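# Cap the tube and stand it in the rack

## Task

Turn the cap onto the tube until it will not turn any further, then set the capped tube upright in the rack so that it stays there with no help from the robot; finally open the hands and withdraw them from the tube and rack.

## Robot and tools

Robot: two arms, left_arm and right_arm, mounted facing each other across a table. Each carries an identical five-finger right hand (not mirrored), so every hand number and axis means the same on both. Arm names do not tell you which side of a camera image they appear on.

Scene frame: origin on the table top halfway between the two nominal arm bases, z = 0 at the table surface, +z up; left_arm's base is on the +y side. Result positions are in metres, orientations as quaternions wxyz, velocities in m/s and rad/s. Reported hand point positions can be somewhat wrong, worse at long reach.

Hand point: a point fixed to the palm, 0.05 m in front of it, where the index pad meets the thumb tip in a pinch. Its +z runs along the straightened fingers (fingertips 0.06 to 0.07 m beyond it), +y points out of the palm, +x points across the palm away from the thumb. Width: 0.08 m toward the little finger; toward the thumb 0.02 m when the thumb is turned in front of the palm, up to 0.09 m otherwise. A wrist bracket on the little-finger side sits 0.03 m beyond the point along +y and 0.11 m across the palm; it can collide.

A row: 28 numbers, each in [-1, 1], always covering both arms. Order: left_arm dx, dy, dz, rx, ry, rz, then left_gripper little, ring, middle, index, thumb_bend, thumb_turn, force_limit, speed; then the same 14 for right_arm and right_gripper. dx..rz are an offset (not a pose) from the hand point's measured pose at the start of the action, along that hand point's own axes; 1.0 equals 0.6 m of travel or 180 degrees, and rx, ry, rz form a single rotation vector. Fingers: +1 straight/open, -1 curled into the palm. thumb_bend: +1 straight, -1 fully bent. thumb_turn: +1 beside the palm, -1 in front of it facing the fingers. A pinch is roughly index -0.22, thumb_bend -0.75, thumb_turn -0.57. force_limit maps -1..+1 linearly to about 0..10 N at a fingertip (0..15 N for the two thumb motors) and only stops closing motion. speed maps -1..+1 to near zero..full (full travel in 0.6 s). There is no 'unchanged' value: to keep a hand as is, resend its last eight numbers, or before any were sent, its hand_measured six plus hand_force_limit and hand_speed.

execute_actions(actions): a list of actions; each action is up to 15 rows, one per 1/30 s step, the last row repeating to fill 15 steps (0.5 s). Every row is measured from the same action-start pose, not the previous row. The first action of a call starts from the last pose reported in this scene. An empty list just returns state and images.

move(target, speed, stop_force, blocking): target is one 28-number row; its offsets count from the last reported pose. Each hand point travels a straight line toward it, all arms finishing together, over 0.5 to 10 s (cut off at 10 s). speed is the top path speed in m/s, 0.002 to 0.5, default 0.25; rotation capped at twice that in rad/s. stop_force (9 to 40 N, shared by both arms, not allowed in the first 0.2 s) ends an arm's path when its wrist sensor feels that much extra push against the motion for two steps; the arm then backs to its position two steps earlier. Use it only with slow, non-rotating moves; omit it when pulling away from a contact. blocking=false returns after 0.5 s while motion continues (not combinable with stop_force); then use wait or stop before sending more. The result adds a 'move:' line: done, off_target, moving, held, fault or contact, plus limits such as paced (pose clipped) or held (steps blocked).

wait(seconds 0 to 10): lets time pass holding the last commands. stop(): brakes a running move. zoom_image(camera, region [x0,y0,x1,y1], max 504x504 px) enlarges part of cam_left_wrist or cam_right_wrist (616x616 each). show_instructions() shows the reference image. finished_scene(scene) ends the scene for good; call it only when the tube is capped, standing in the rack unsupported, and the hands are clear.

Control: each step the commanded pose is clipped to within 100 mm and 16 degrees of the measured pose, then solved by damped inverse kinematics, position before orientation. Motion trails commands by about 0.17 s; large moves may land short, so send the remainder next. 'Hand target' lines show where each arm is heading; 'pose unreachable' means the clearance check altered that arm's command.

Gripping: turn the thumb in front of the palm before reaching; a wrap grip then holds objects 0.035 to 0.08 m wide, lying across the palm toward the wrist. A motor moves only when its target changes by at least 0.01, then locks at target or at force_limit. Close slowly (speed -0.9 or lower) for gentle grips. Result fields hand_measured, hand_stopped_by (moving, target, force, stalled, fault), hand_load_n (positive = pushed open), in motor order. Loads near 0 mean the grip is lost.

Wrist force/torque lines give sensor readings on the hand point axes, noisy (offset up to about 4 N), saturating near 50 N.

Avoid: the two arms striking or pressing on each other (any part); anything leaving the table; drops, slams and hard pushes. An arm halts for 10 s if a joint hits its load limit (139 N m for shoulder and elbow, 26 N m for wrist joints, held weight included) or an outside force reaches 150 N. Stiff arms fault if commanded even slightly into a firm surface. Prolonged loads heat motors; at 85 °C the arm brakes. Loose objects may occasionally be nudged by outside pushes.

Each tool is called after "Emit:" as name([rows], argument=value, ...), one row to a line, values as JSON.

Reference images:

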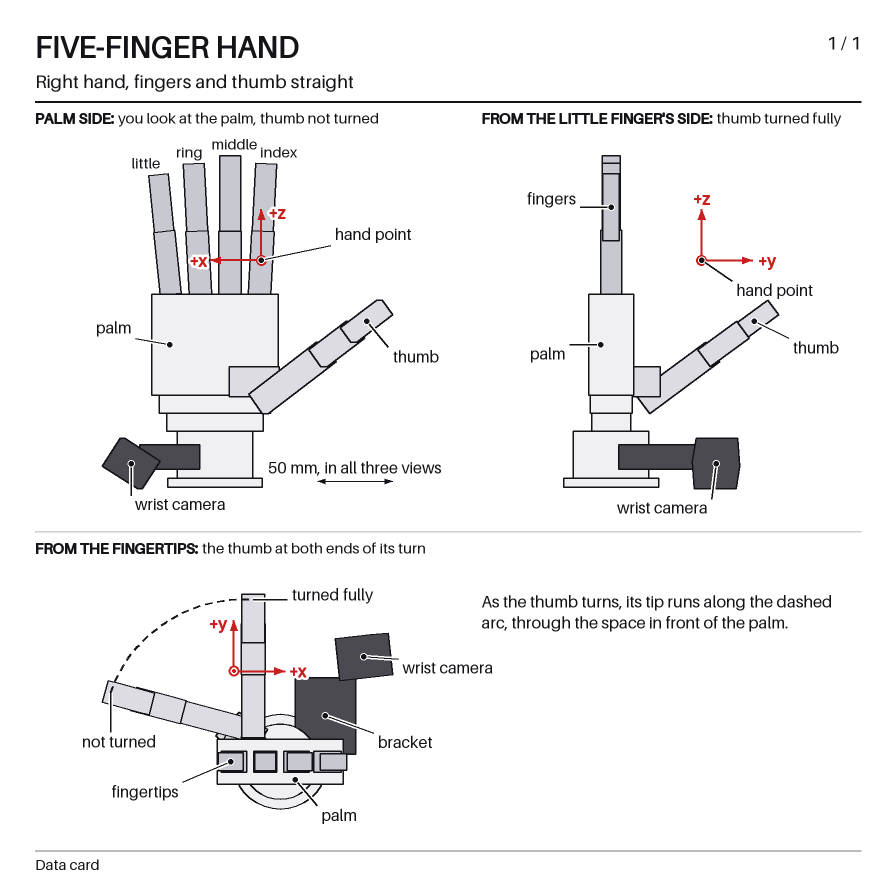

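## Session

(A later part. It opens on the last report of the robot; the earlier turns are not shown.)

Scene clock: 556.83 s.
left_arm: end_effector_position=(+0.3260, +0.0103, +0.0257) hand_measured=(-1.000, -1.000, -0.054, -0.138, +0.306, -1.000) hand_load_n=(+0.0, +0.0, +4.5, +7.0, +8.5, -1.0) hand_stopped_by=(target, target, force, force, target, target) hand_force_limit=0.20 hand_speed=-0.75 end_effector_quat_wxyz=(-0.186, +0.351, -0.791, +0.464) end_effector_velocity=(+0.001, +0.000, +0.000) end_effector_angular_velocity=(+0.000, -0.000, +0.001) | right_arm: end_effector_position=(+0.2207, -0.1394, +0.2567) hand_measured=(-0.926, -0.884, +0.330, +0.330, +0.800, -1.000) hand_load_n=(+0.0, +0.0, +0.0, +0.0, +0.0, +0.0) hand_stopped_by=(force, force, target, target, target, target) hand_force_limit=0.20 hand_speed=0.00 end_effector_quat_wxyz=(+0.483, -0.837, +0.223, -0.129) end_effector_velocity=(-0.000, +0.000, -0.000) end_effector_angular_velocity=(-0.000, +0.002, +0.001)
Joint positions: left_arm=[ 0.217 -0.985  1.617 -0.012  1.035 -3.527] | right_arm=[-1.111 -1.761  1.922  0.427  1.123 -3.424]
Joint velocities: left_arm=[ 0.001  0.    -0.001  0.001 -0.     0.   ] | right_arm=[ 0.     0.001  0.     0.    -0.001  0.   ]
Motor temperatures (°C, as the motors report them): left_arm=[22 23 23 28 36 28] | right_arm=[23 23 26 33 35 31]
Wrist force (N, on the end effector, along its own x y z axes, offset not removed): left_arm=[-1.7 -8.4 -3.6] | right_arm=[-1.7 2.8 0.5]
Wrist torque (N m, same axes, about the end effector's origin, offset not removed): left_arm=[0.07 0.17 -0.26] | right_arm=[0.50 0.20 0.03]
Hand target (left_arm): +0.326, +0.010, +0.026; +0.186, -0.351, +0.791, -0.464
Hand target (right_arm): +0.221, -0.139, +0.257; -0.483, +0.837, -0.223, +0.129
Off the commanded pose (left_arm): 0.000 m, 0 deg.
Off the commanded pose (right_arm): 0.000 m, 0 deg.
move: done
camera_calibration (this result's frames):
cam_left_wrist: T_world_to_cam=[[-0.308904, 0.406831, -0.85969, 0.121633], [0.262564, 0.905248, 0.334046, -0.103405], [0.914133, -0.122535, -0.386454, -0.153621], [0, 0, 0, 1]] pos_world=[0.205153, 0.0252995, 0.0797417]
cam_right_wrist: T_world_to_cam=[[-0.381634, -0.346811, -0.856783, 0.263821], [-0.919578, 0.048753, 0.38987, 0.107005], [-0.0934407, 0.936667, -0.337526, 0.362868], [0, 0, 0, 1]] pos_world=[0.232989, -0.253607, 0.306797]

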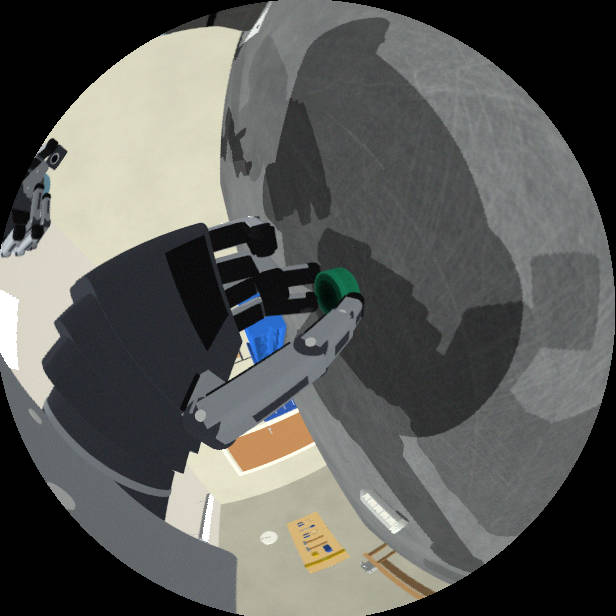

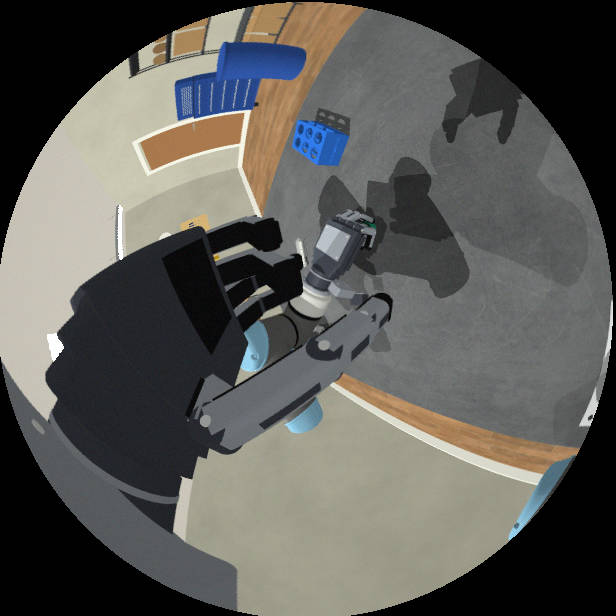

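Emit:
execute_actions(actions=[])

Scene clock: 599.73 s.
left_arm: end_effector_position=(+0.3260, +0.0103, +0.0257) hand_measured=(-1.000, -1.000, -0.054, -0.138, +0.306, -1.000) hand_load_n=(+0.0, +0.0, +4.5, +7.0, +8.5, -1.0) hand_stopped_by=(target, target, force, force, target, target) hand_force_limit=0.20 hand_speed=-0.75 end_effector_quat_wxyz=(-0.186, +0.351, -0.791, +0.464) end_effector_velocity=(-0.001, -0.001, -0.000) end_effector_angular_velocity=(+0.001, +0.001, -0.002) | right_arm: end_effector_position=(+0.2207, -0.1394, +0.2567) hand_measured=(-0.926, -0.884, +0.330, +0.330, +0.800, -1.000) hand_load_n=(+0.0, +0.0, +0.0, +0.0, +0.0, +0.0) hand_stopped_by=(force, force, target, target, target, target) hand_force_limit=0.20 hand_speed=0.00 end_effector_quat_wxyz=(+0.483, -0.837, +0.223, -0.129) end_effector_velocity=(-0.000, -0.000, +0.000) end_effector_angular_velocity=(-0.001, +0.000, -0.001)
Joint positions: left_arm=[ 0.217 -0.985  1.617 -0.012  1.035 -3.527] | right_arm=[-1.111 -1.761  1.922  0.427  1.123 -3.424]
Joint velocities: left_arm=[-0.002  0.    -0.     0.001  0.001 -0.   ] | right_arm=[-0.    -0.001  0.     0.001  0.001 -0.   ]
Motor temperatures (°C, as the motors report them): left_arm=[22 23 23 28 36 28] | right_arm=[23 23 26 33 35 31]
Wrist force (N, on the end effector, along its own x y z axes, offset not removed): left_arm=[0.7 -6.5 -3.2] | right_arm=[1.1 1.0 -1.4]
Wrist torque (N m, same axes, about the end effector's origin, offset not removed): left_arm=[0.26 -0.10 0.08] | right_arm=[0.21 -0.08 0.20]
Hand target (left_arm): +0.326, +0.010, +0.026; +0.186, -0.351, +0.791, -0.464
Hand target (right_arm): +0.221, -0.139, +0.257; -0.483, +0.837, -0.223, +0.129
Off the commanded pose (left_arm): 0.000 m, 0 deg.
Off the commanded pose (right_arm): 0.000 m, 0 deg.
camera_calibration (this result's frames):
cam_left_wrist: T_world_to_cam=[[-0.308905, 0.406838, -0.859686, 0.121633], [0.262564, 0.905245, 0.334053, -0.103408], [0.914132, -0.122532, -0.386456, -0.153619], [0, 0, 0, 1]] pos_world=[0.205153, 0.0253014, 0.0797424]
cam_right_wrist: T_world_to_cam=[[-0.381635, -0.346811, -0.856783, 0.263821], [-0.919578, 0.0487532, 0.389871, 0.107005], [-0.0934406, 0.936667, -0.337526, 0.362868], [0, 0, 0, 1]] pos_world=[0.232989, -0.253607, 0.306797]

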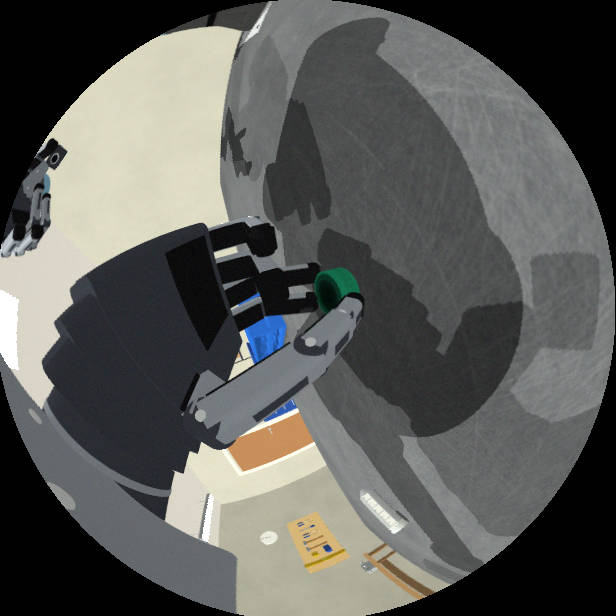

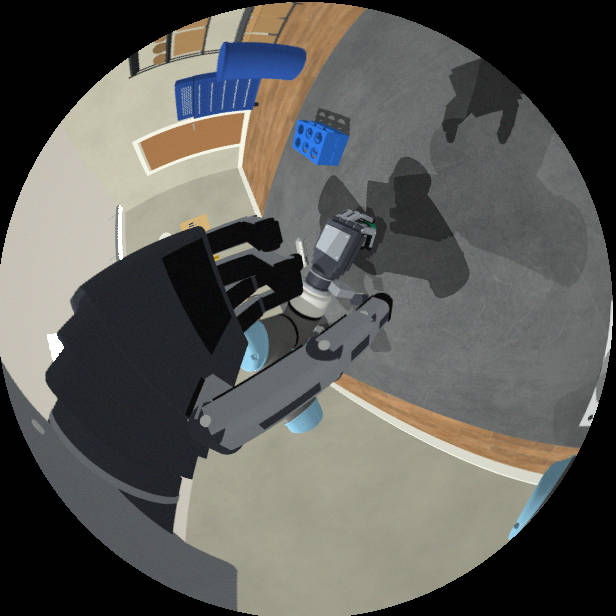

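Emit:
move(target=[0.012,-0.39,-0.225,0,0,0,-1,-1,-0.4,-0.4,0.3,-1,0.2,-0.75,0.1,-0.166,-0.21,0,0.062,0.036,-1,-1,0.33,0.33,0.8,-1,0.2,0])

Emit:
move(target=[0,0,0,0,-0.495,0.857,-1,-1,-0.4,-0.4,0.3,-1,0.2,-0.75,0,0,0,0,0,0,-1,-1,0.33,0.33,0.8,-1,0.2,0], speed=0.45)

Scene clock: 609.93 s.
left_arm: end_effector_position=(+0.3267, +0.0108, +0.2959) hand_measured=(-1.000, -1.000, -0.054, -0.140, +0.306, -1.000) hand_load_n=(+0.0, +0.0, +6.0, +0.0, +6.5, +1.0) hand_stopped_by=(target, target, force, force, target, target) hand_force_limit=0.20 hand_speed=-0.75 end_effector_quat_wxyz=(-0.186, +0.351, -0.791, +0.464) end_effector_velocity=(-0.000, -0.000, +0.001) end_effector_angular_velocity=(+0.002, +0.002, +0.000) | right_arm: end_effector_position=(+0.2431, -0.2204, +0.4058) hand_measured=(-0.926, -0.884, +0.330, +0.330, +0.800, -1.000) hand_load_n=(+0.0, +0.0, +0.0, +0.0, +0.0, +0.0) hand_stopped_by=(force, force, target, target, target, target) hand_force_limit=0.20 hand_speed=0.00 end_effector_quat_wxyz=(+0.466, -0.807, +0.315, -0.182) end_effector_velocity=(+0.000, -0.001, +0.001) end_effector_angular_velocity=(-0.000, +0.001, -0.002)
Joint positions: left_arm=[ 0.218 -1.188  1.192  0.615  1.036 -3.526] | right_arm=[-1.346 -1.911  1.646  0.856  1.115 -3.429]
Joint velocities: left_arm=[-0.     0.002 -0.006  0.007  0.    -0.001] | right_arm=[-0.003 -0.    -0.003  0.004 -0.001 -0.   ]
Motor temperatures (°C, as the motors report them): left_arm=[22 23 23 28 36 28] | right_arm=[23 23 26 33 35 31]
Wrist force (N, on the end effector, along its own x y z axes, offset not removed): left_arm=[-1.6 1.8 2.1] | right_arm=[-1.9 1.3 -0.6]
Wrist torque (N m, same axes, about the end effector's origin, offset not removed): left_arm=[0.46 0.18 -0.09] | right_arm=[0.31 0.43 0.12]
Hand target (left_arm): +0.327, +0.011, +0.296; +0.186, -0.351, +0.791, -0.464
Hand target (right_arm): +0.243, -0.220, +0.406; -0.466, +0.807, -0.315, +0.182
Off the commanded pose (left_arm): 0.000 m, 0 deg.
Off the commanded pose (right_arm): 0.000 m, 0 deg.
move: done
camera_calibration (this result's frames):
cam_left_wrist: T_world_to_cam=[[-0.308795, 0.40673, -0.859777, 0.353842], [0.262606, 0.905276, 0.333937, -0.194292], [0.914157, -0.122665, -0.386354, -0.0497938], [0, 0, 0, 1]] pos_world=[0.205806, 0.0258618, 0.349868]
cam_right_wrist: T_world_to_cam=[[-0.44968, -0.252582, -0.856732, 0.409349], [-0.885368, 0.25271, 0.390207, 0.109935], [0.117946, 0.933992, -0.337266, 0.439121], [0, 0, 0, 1]] pos_world=[0.229617, -0.334523, 0.455906]

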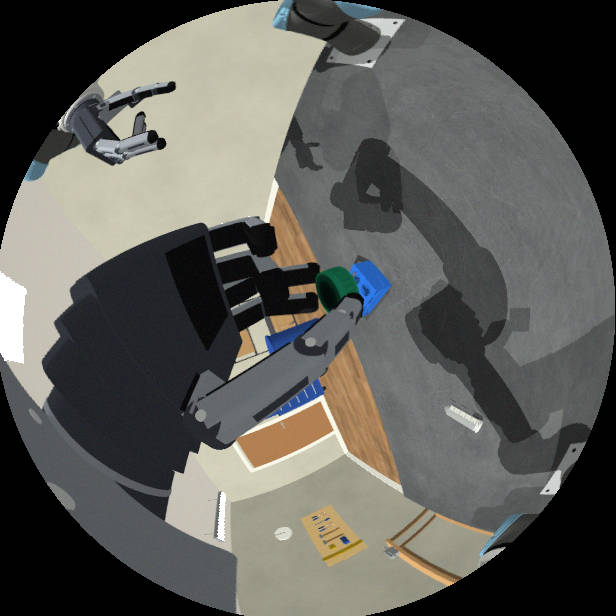

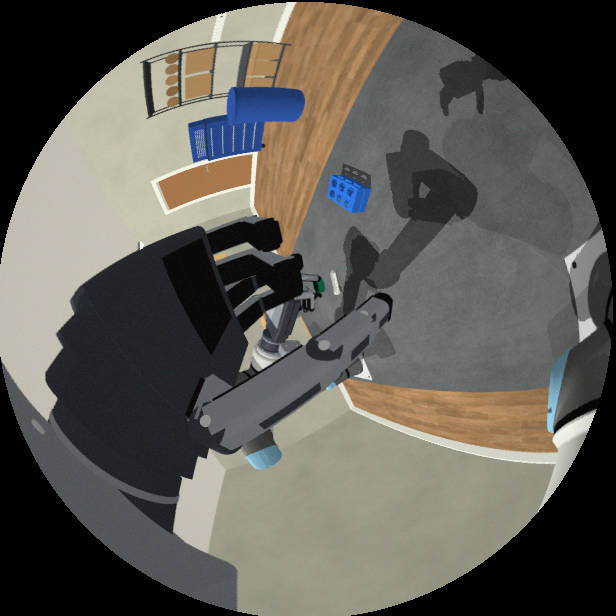

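Scene clock: 615.37 s.
left_arm: end_effector_position=(+0.3267, +0.0113, +0.2960) hand_measured=(-1.000, -1.000, -0.054, -0.140, +0.306, -1.000) hand_load_n=(+0.0, +0.0, +6.5, +0.0, +6.5, +1.0) hand_stopped_by=(target, target, force, force, target, target) hand_force_limit=0.20 hand_speed=-0.75 end_effector_quat_wxyz=(+0.801, +0.448, +0.224, +0.329) end_effector_velocity=(-0.000, -0.001, -0.000) end_effector_angular_velocity=(-0.004, -0.008, -0.005) | right_arm: end_effector_position=(+0.2431, -0.2204, +0.4058) hand_measured=(-0.926, -0.884, +0.330, +0.330, +0.800, -1.000) hand_load_n=(+0.0, +0.0, +0.0, +0.0, +0.0, +0.0) hand_stopped_by=(force, force, target, target, target, target) hand_force_limit=0.20 hand_speed=0.00 end_effector_quat_wxyz=(+0.466, -0.807, +0.315, -0.182) end_effector_velocity=(+0.000, -0.000, +0.001) end_effector_angular_velocity=(+0.000, -0.001, -0.000)
Joint positions: left_arm=[ 0.294 -1.049  2.06  -1.622  1.054  0.26 ] | right_arm=[-1.346 -1.911  1.646  0.856  1.115 -3.429]
Joint velocities: left_arm=[ 0.003  0.007 -0.004 -0.01   0.011  0.001] | right_arm=[-0.    -0.    -0.001  0.     0.     0.   ]
Motor temperatures (°C, as the motors report them): left_arm=[22 23 23 28 36 28] | right_arm=[23 23 26 33 35 31]
Wrist force (N, on the end effector, along its own x y z axes, offset not removed): left_arm=[-2.8 -1.9 -0.1] | right_arm=[-2.4 0.3 1.6]
Wrist torque (N m, same axes, about the end effector's origin, offset not removed): left_arm=[0.01 0.40 -0.49] | right_arm=[-0.05 0.47 0.11]
Hand target (left_arm): +0.327, +0.011, +0.296; +0.801, +0.447, +0.223, +0.329
Hand target (right_arm): +0.243, -0.220, +0.406; -0.466, +0.807, -0.315, +0.182
Off the commanded pose (left_arm): 0.000 m, 0 deg.
Off the commanded pose (right_arm): 0.000 m, 0 deg.
move: done; limits=paced
camera_calibration (this result's frames):
cam_left_wrist: T_world_to_cam=[[-0.406661, 0.30341, 0.861725, -0.122652], [-0.893865, -0.327038, -0.306679, 0.386578], [0.188768, -0.89498, 0.404201, -0.0380415], [0, 0, 0, 1]] pos_world=[0.302852, 0.129594, 0.239624]
cam_right_wrist: T_world_to_cam=[[-0.449675, -0.25258, -0.856736, 0.409351], [-0.885371, 0.252709, 0.390201, 0.109935], [0.117948, 0.933992, -0.337264, 0.439121], [0, 0, 0, 1]] pos_world=[0.229615, -0.334524, 0.455908]

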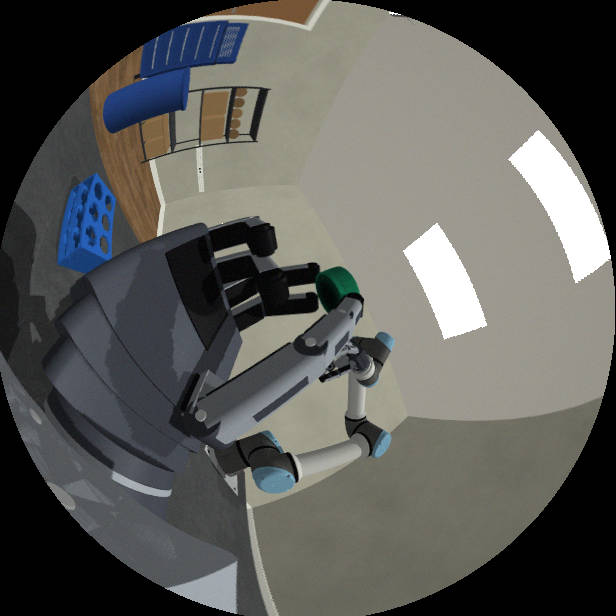

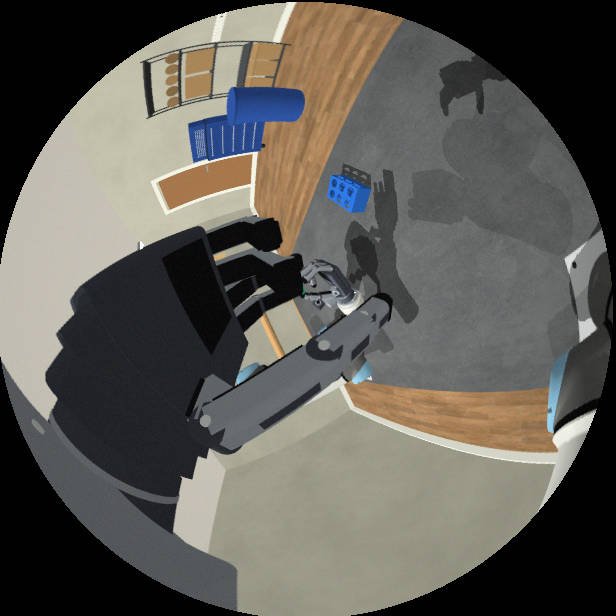

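Emit:
move(target=[0,0,0,0,-0.005,0.009,-1,-1,-0.4,0.6,0.3,-1,0.2,-0.5,-0.199,-0.1575,0.393,0,0,0,-1,-1,0.33,0.33,0.6,-1,0.2,0])

Emit:
zoom_image(camera="cam_right_wrist", region=[260,180,460,380])

Scene clock: 625.83 s.
left_arm: end_effector_position=(+0.3267, +0.0113, +0.2960) hand_measured=(-1.000, -1.000, -0.054, +0.600, +0.306, -1.000) hand_load_n=(+0.0, +0.0, +6.5, +0.0, +6.0, +1.0) hand_stopped_by=(target, target, force, target, target, target) hand_force_limit=0.20 hand_speed=-0.50 end_effector_quat_wxyz=(+0.798, +0.453, +0.211, +0.337) end_effector_velocity=(-0.000, +0.000, -0.000) end_effector_angular_velocity=(+0.001, +0.000, -0.000) | right_arm: end_effector_position=(+0.3266, +0.0447, +0.3699) hand_measured=(-0.926, -0.884, +0.330, +0.330, +0.600, -1.000) hand_load_n=(+0.0, +0.0, +0.0, +0.0, +0.0, +0.0) hand_stopped_by=(force, force, target, target, target, target) hand_force_limit=0.20 hand_speed=0.00 end_effector_quat_wxyz=(+0.465, -0.807, +0.315, -0.182) end_effector_velocity=(+0.001, +0.002, +0.000) end_effector_angular_velocity=(-0.001, +0.000, +0.001)
Joint positions: left_arm=[ 0.304 -1.053  2.062 -1.612  1.078  0.279] | right_arm=[-0.795 -1.231  1.051  0.704  1.585 -3.134]
Joint velocities: left_arm=[-0.    -0.     0.001 -0.     0.     0.   ] | right_arm=[ 0.001  0.006 -0.01   0.004  0.001 -0.   ]
Motor temperatures (°C, as the motors report them): left_arm=[22 23 23 28 36 28] | right_arm=[23 23 26 33 35 31]
Wrist force (N, on the end effector, along its own x y z axes, offset not removed): left_arm=[0.8 -1.4 -0.9] | right_arm=[-0.4 -3.0 0.7]
Wrist torque (N m, same axes, about the end effector's origin, offset not removed): left_arm=[-0.12 -0.19 -0.01] | right_arm=[-0.55 0.05 -0.04]
Hand target (left_arm): +0.327, +0.011, +0.296; +0.798, +0.453, +0.211, +0.337
Hand target (right_arm): +0.327, +0.045, +0.370; -0.465, +0.807, -0.315, +0.182
Off the commanded pose (left_arm): 0.000 m, 0 deg.
Off the commanded pose (right_arm): 0.001 m, 0 deg.
move: done
camera_calibration (this result's frames):
cam_left_wrist: T_world_to_cam=[[-0.425842, 0.282876, 0.859442, -0.115482], [-0.88661, -0.319956, -0.333993, 0.392215], [0.180505, -0.904218, 0.387051, -0.0301651], [0, 0, 0, 1]] pos_world=[0.30401, 0.130883, 0.241923]
cam_right_wrist: T_world_to_cam=[[-0.449812, -0.252724, -0.856621, 0.483095], [-0.88532, 0.252677, 0.390336, 0.130763], [0.117801, 0.933962, -0.337399, 0.169628], [0, 0, 0, 1]] pos_world=[0.313087, -0.0693771, 0.42002]

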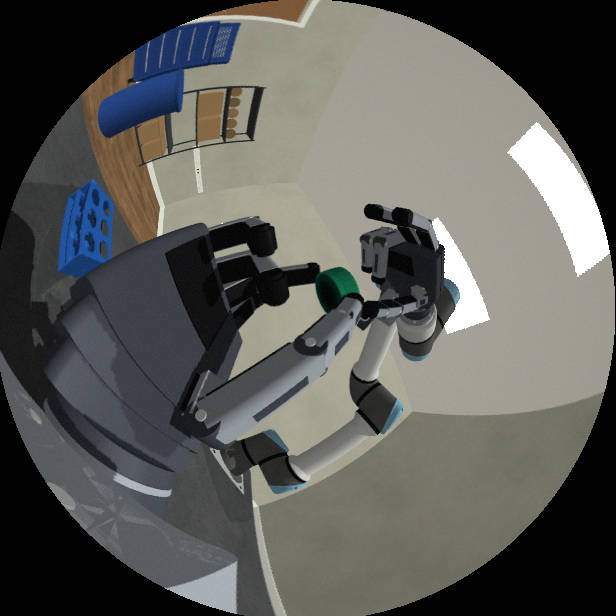

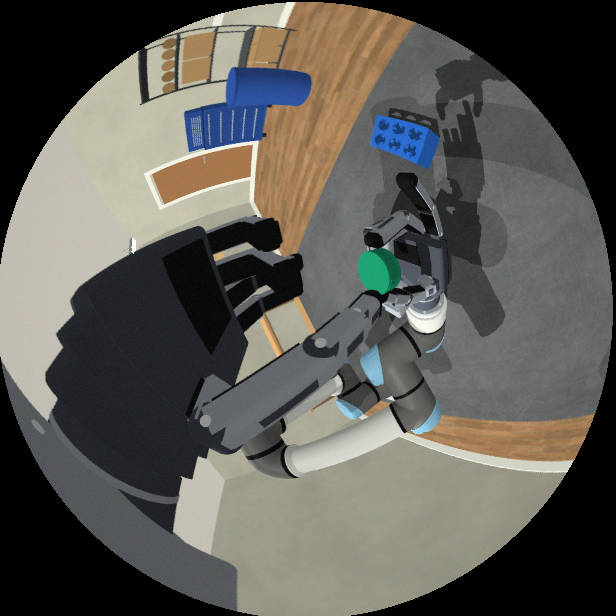

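Region (260, 180, 460, 380) of cam_right_wrist's 616x616 image, scaled by 2.520, with more detail than that image has.

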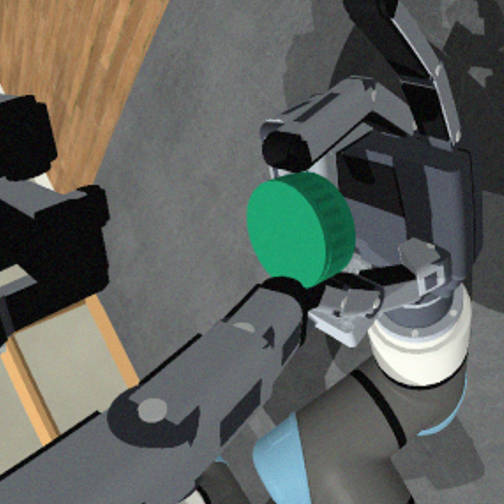

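Emit:
move(target=[0,0,0,0,0,0,-1,-1,-0.4,0.6,0.3,-1,0.2,-0.5,0.002,0.058,0.031,0,0,0,-1,-1,0.2,0.2,0.6,-1,0.2,0], speed=0.05)

Emit:
zoom_image(camera="cam_right_wrist", region=[260,200,420,360])

Emit:
zoom_image(camera="cam_left_wrist", region=[260,200,420,360])

Scene clock: 634.53 s.
left_arm: end_effector_position=(+0.3267, +0.0113, +0.2960) hand_measured=(-1.000, -1.000, -0.054, +0.600, +0.306, -1.000) hand_load_n=(+0.0, +0.0, +6.5, +0.0, +6.0, +1.0) hand_stopped_by=(target, target, force, target, target, target) hand_force_limit=0.20 hand_speed=-0.50 end_effector_quat_wxyz=(+0.798, +0.453, +0.211, +0.337) end_effector_velocity=(+0.001, +0.000, +0.000) end_effector_angular_velocity=(-0.002, +0.000, +0.002) | right_arm: end_effector_position=(+0.3265, +0.0430, +0.3306) hand_measured=(-0.926, -0.884, +0.200, +0.200, +0.600, -1.000) hand_load_n=(+0.0, +0.0, +0.0, +0.0, +0.0, +0.0) hand_stopped_by=(force, force, target, target, target, target) hand_force_limit=0.20 hand_speed=0.00 end_effector_quat_wxyz=(+0.465, -0.807, +0.315, -0.182) end_effector_velocity=(-0.001, -0.001, -0.003) end_effector_angular_velocity=(-0.001, +0.003, +0.000)
Joint positions: left_arm=[ 0.305 -1.053  2.062 -1.612  1.078  0.279] | right_arm=[-0.798 -1.249  1.176  0.597  1.583 -3.135]
Joint velocities: left_arm=[ 0.001  0.    -0.001 -0.001 -0.001  0.   ] | right_arm=[-0.    -0.001  0.009 -0.004 -0.001  0.001]
Motor temperatures (°C, as the motors report them): left_arm=[22 23 23 28 36 28] | right_arm=[23 23 26 33 35 31]
Wrist force (N, on the end effector, along its own x y z axes, offset not removed): left_arm=[0.0 0.0 -2.2] | right_arm=[-1.1 -1.2 1.9]
Wrist torque (N m, same axes, about the end effector's origin, offset not removed): left_arm=[0.23 -0.04 0.12] | right_arm=[-0.45 0.20 0.06]
Hand target (left_arm): +0.327, +0.011, +0.296; +0.798, +0.453, +0.211, +0.337
Hand target (right_arm): +0.327, +0.043, +0.330; -0.465, +0.807, -0.315, +0.182
Off the commanded pose (left_arm): 0.000 m, 0 deg.
Off the commanded pose (right_arm): 0.000 m, 0 deg.
move: done
camera_calibration (this result's frames):
cam_left_wrist: T_world_to_cam=[[-0.425848, 0.282868, 0.859441, -0.11548], [-0.886607, -0.319953, -0.334003, 0.392217], [0.180502, -0.904221, 0.387045, -0.0301622], [0, 0, 0, 1]] pos_world=[0.30401, 0.130883, 0.241924]
cam_right_wrist: T_world_to_cam=[[-0.449837, -0.252762, -0.856597, 0.448998], [-0.885309, 0.252697, 0.39035, 0.146505], [0.117794, 0.933946, -0.337444, 0.15805], [0, 0, 0, 1]] pos_world=[0.313061, -0.0711421, 0.380755]

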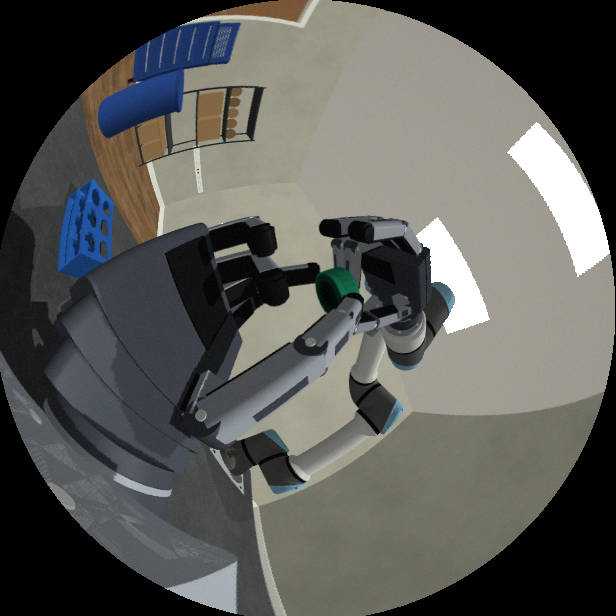

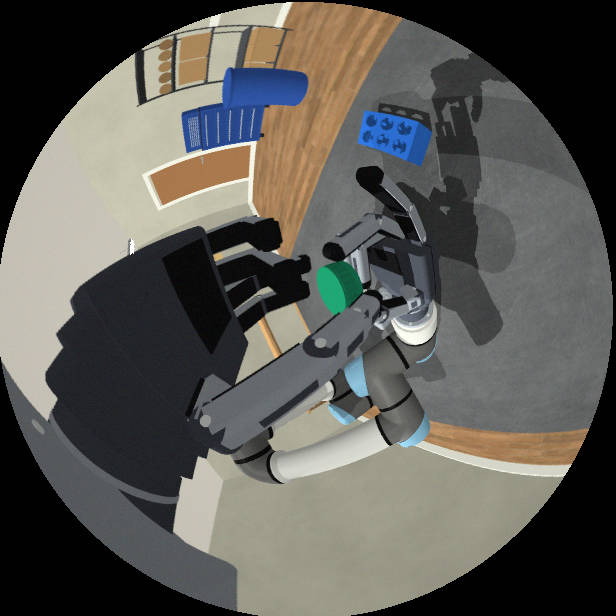

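Region (260, 200, 420, 360) of cam_right_wrist's 616x616 image, scaled by 3.150, with more detail than that image has.

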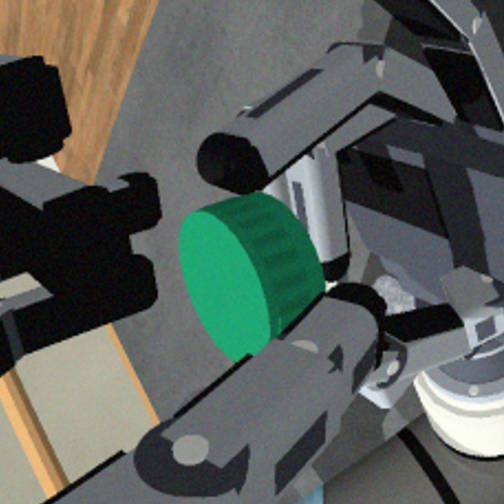

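Region (260, 200, 420, 360) of cam_left_wrist's 616x616 image, scaled by 3.150, with more detail than that image has.

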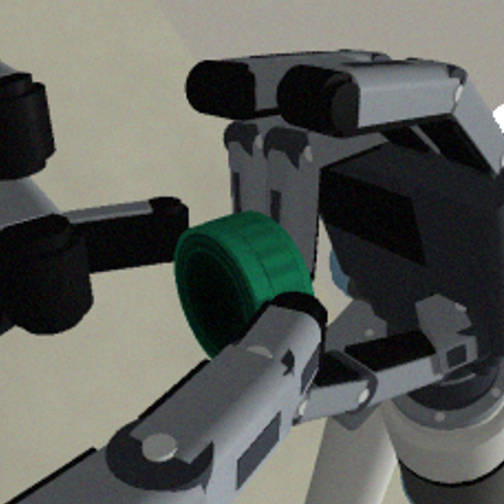

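Emit:
move(target=[0,0,0,0,0,0,-1,-1,-0.4,0.6,0.3,-1,0.2,-0.5,0.007,0.002,0.001,0,0,0,-1,-1,0.03,0.03,0.2,-1,-0.75,-0.8], speed=0.03)

Emit:
move(target=[0,0,0,0,0,0,-1,-1,-0.4,0.6,0.3,-1,0.2,-0.5,0,0,0,0,0,0,-1,-1,-0.4,-0.4,0.2,-1,-0.2,-0.85])

Emit:
zoom_image(camera="cam_left_wrist", region=[260,200,420,360])

Scene clock: 646.37 s.
left_arm: end_effector_position=(+0.3267, +0.0113, +0.2960) hand_measured=(-1.000, -1.000, -0.054, +0.600, +0.306, -1.000) hand_load_n=(+0.0, +0.0, +6.5, +0.0, +6.0, +0.0) hand_stopped_by=(target, target, force, target, target, target) hand_force_limit=0.20 hand_speed=-0.50 end_effector_quat_wxyz=(+0.798, +0.453, +0.211, +0.337) end_effector_velocity=(+0.000, +0.000, -0.000) end_effector_angular_velocity=(+0.000, -0.001, -0.000) | right_arm: end_effector_position=(+0.3295, +0.0400, +0.3293) hand_measured=(-0.926, -0.884, +0.030, +0.030, +0.400, -1.000) hand_load_n=(+0.0, +0.0, +0.0, +0.0, +2.0, +0.0) hand_stopped_by=(force, force, target, target, force, target) hand_force_limit=-0.75 hand_speed=-0.80 end_effector_quat_wxyz=(+0.465, -0.807, +0.315, -0.182) end_effector_velocity=(+0.000, -0.000, -0.001) end_effector_angular_velocity=(-0.002, +0.000, -0.000)
Joint positions: left_arm=[ 0.305 -1.053  2.062 -1.612  1.078  0.279] | right_arm=[-0.807 -1.252  1.184  0.592  1.575 -3.139]
Joint velocities: left_arm=[ 0.001  0.     0.     0.     0.001 -0.   ] | right_arm=[ 0.     0.001  0.     0.     0.001 -0.001]
Motor temperatures (°C, as the motors report them): left_arm=[22 23 23 28 36 28] | right_arm=[23 23 26 33 35 31]
Wrist force (N, on the end effector, along its own x y z axes, offset not removed): left_arm=[1.5 0.7 -1.6] | right_arm=[-2.5 2.0 1.5]
Wrist torque (N m, same axes, about the end effector's origin, offset not removed): left_arm=[0.33 -0.04 -0.16] | right_arm=[-0.02 0.39 0.01]
Hand target (left_arm): +0.327, +0.011, +0.296; +0.798, +0.453, +0.211, +0.337
Hand target (right_arm): +0.330, +0.040, +0.329; -0.465, +0.807, -0.315, +0.182
Off the commanded pose (left_arm): 0.000 m, 0 deg.
Off the commanded pose (right_arm): 0.000 m, 0 deg.
move: done
camera_calibration (this result's frames):
cam_left_wrist: T_world_to_cam=[[-0.425849, 0.282868, 0.859441, -0.11548], [-0.886607, -0.319954, -0.334003, 0.392217], [0.180502, -0.904221, 0.387044, -0.0301622], [0, 0, 0, 1]] pos_world=[0.30401, 0.130884, 0.241924]
cam_right_wrist: T_world_to_cam=[[-0.449837, -0.252764, -0.856596, 0.44847], [-0.88531, 0.252689, 0.390352, 0.150432], [0.117786, 0.933948, -0.337444, 0.159967], [0, 0, 0, 1]] pos_world=[0.316075, -0.0740564, 0.379417]

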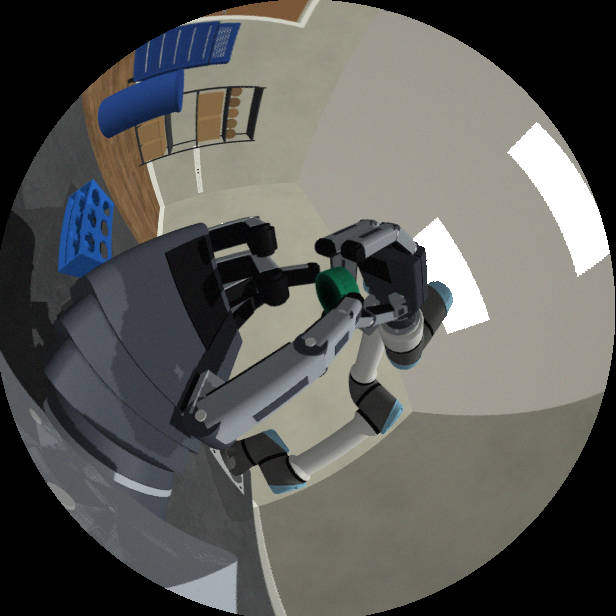

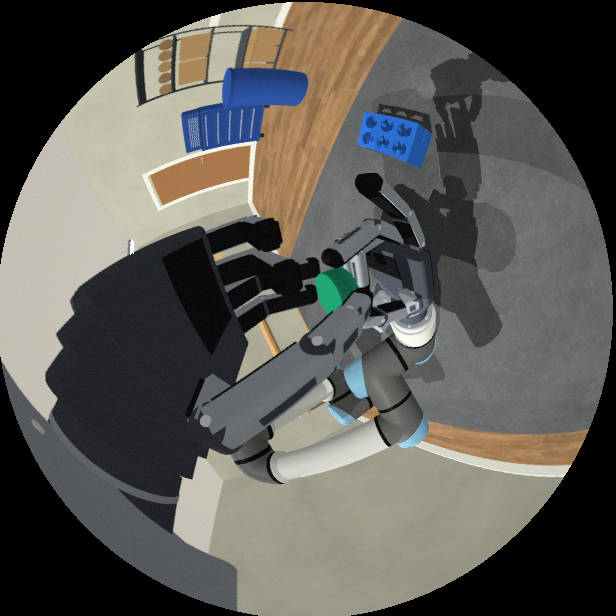

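Scene clock: 647.23 s.
left_arm: end_effector_position=(+0.3267, +0.0113, +0.2960) hand_measured=(-1.000, -1.000, -0.054, +0.600, +0.306, -1.000) hand_load_n=(+0.0, +0.0, +6.5, +0.0, +6.0, +2.5) hand_stopped_by=(target, target, force, target, target, target) hand_force_limit=0.20 hand_speed=-0.50 end_effector_quat_wxyz=(+0.798, +0.453, +0.211, +0.337) end_effector_velocity=(+0.001, +0.000, -0.000) end_effector_angular_velocity=(+0.000, +0.000, +0.002) | right_arm: end_effector_position=(+0.3296, +0.0401, +0.3293) hand_measured=(-0.926, -0.884, -0.092, -0.118, +0.402, -1.000) hand_load_n=(+0.0, +0.0, +2.0, +4.5, +5.0, +0.0) hand_stopped_by=(force, force, force, force, force, target) hand_force_limit=-0.20 hand_speed=-0.85 end_effector_quat_wxyz=(+0.465, -0.807, +0.315, -0.182) end_effector_velocity=(-0.000, -0.000, -0.000) end_effector_angular_velocity=(-0.001, -0.000, -0.000)
Joint positions: left_arm=[ 0.305 -1.053  2.062 -1.612  1.078  0.279] | right_arm=[-0.807 -1.252  1.184  0.592  1.575 -3.139]
Joint velocities: left_arm=[ 0.001  0.     0.     0.    -0.001  0.   ] | right_arm=[-0.    -0.     0.     0.001  0.    -0.001]
Motor temperatures (°C, as the motors report them): left_arm=[22 23 23 28 36 28] | right_arm=[23 23 26 33 35 31]
Wrist force (N, on the end effector, along its own x y z axes, offset not removed): left_arm=[-5.6 -0.7 0.1] | right_arm=[-0.6 -0.9 2.3]
Wrist torque (N m, same axes, about the end effector's origin, offset not removed): left_arm=[-0.01 0.31 -0.21] | right_arm=[0.23 0.10 0.13]
Hand target (left_arm): +0.327, +0.011, +0.296; +0.798, +0.453, +0.211, +0.337
Hand target (right_arm): +0.330, +0.040, +0.329; -0.465, +0.807, -0.315, +0.182
Off the commanded pose (left_arm): 0.000 m, 0 deg.
Off the commanded pose (right_arm): 0.000 m, 0 deg.
move: done
camera_calibration (this result's frames):
cam_left_wrist: T_world_to_cam=[[-0.425848, 0.282868, 0.859441, -0.11548], [-0.886607, -0.319953, -0.334003, 0.392217], [0.180502, -0.904221, 0.387044, -0.0301622], [0, 0, 0, 1]] pos_world=[0.30401, 0.130884, 0.241924]
cam_right_wrist: T_world_to_cam=[[-0.449789, -0.252706, -0.856639, 0.448489], [-0.88533, 0.252673, 0.390316, 0.150461], [0.117814, 0.933968, -0.337377, 0.159924], [0, 0, 0, 1]] pos_world=[0.316092, -0.0740457, 0.37942]

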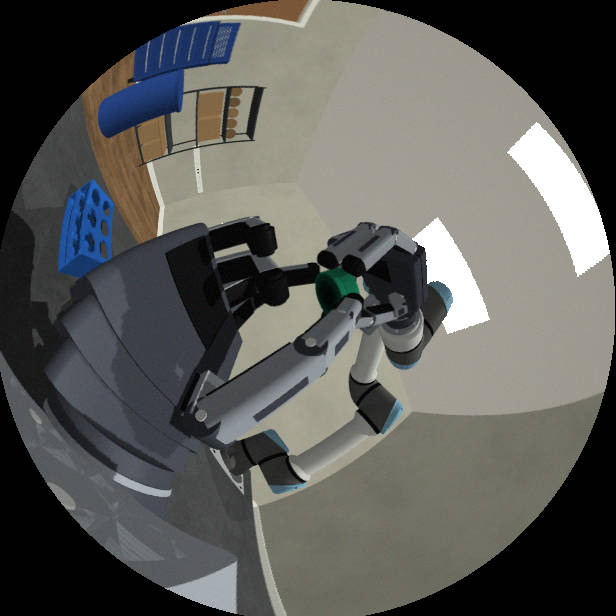

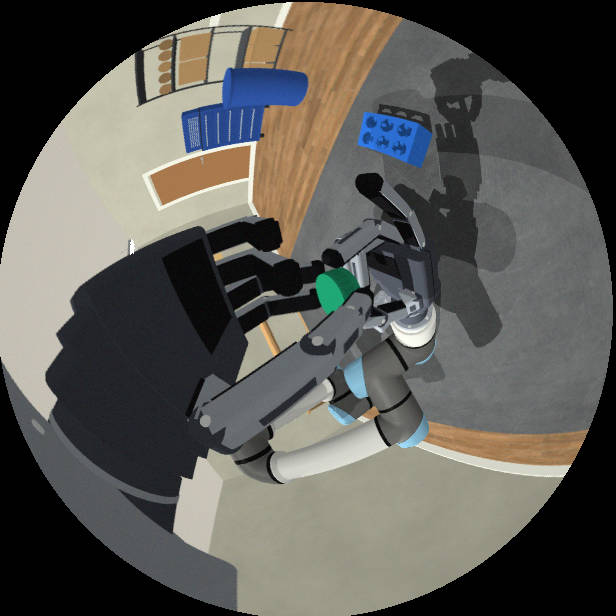

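Region (260, 200, 420, 360) of cam_left_wrist's 616x616 image, scaled by 3.150, with more detail than that image has.

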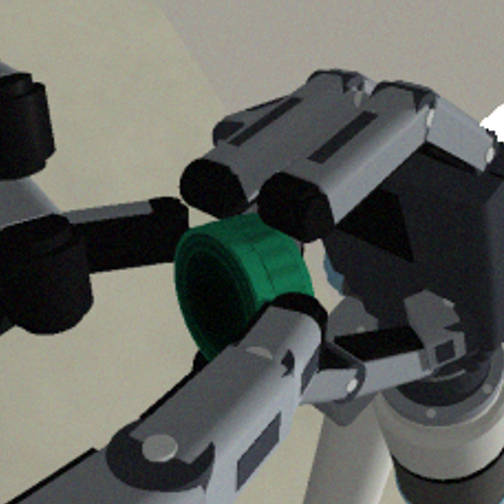

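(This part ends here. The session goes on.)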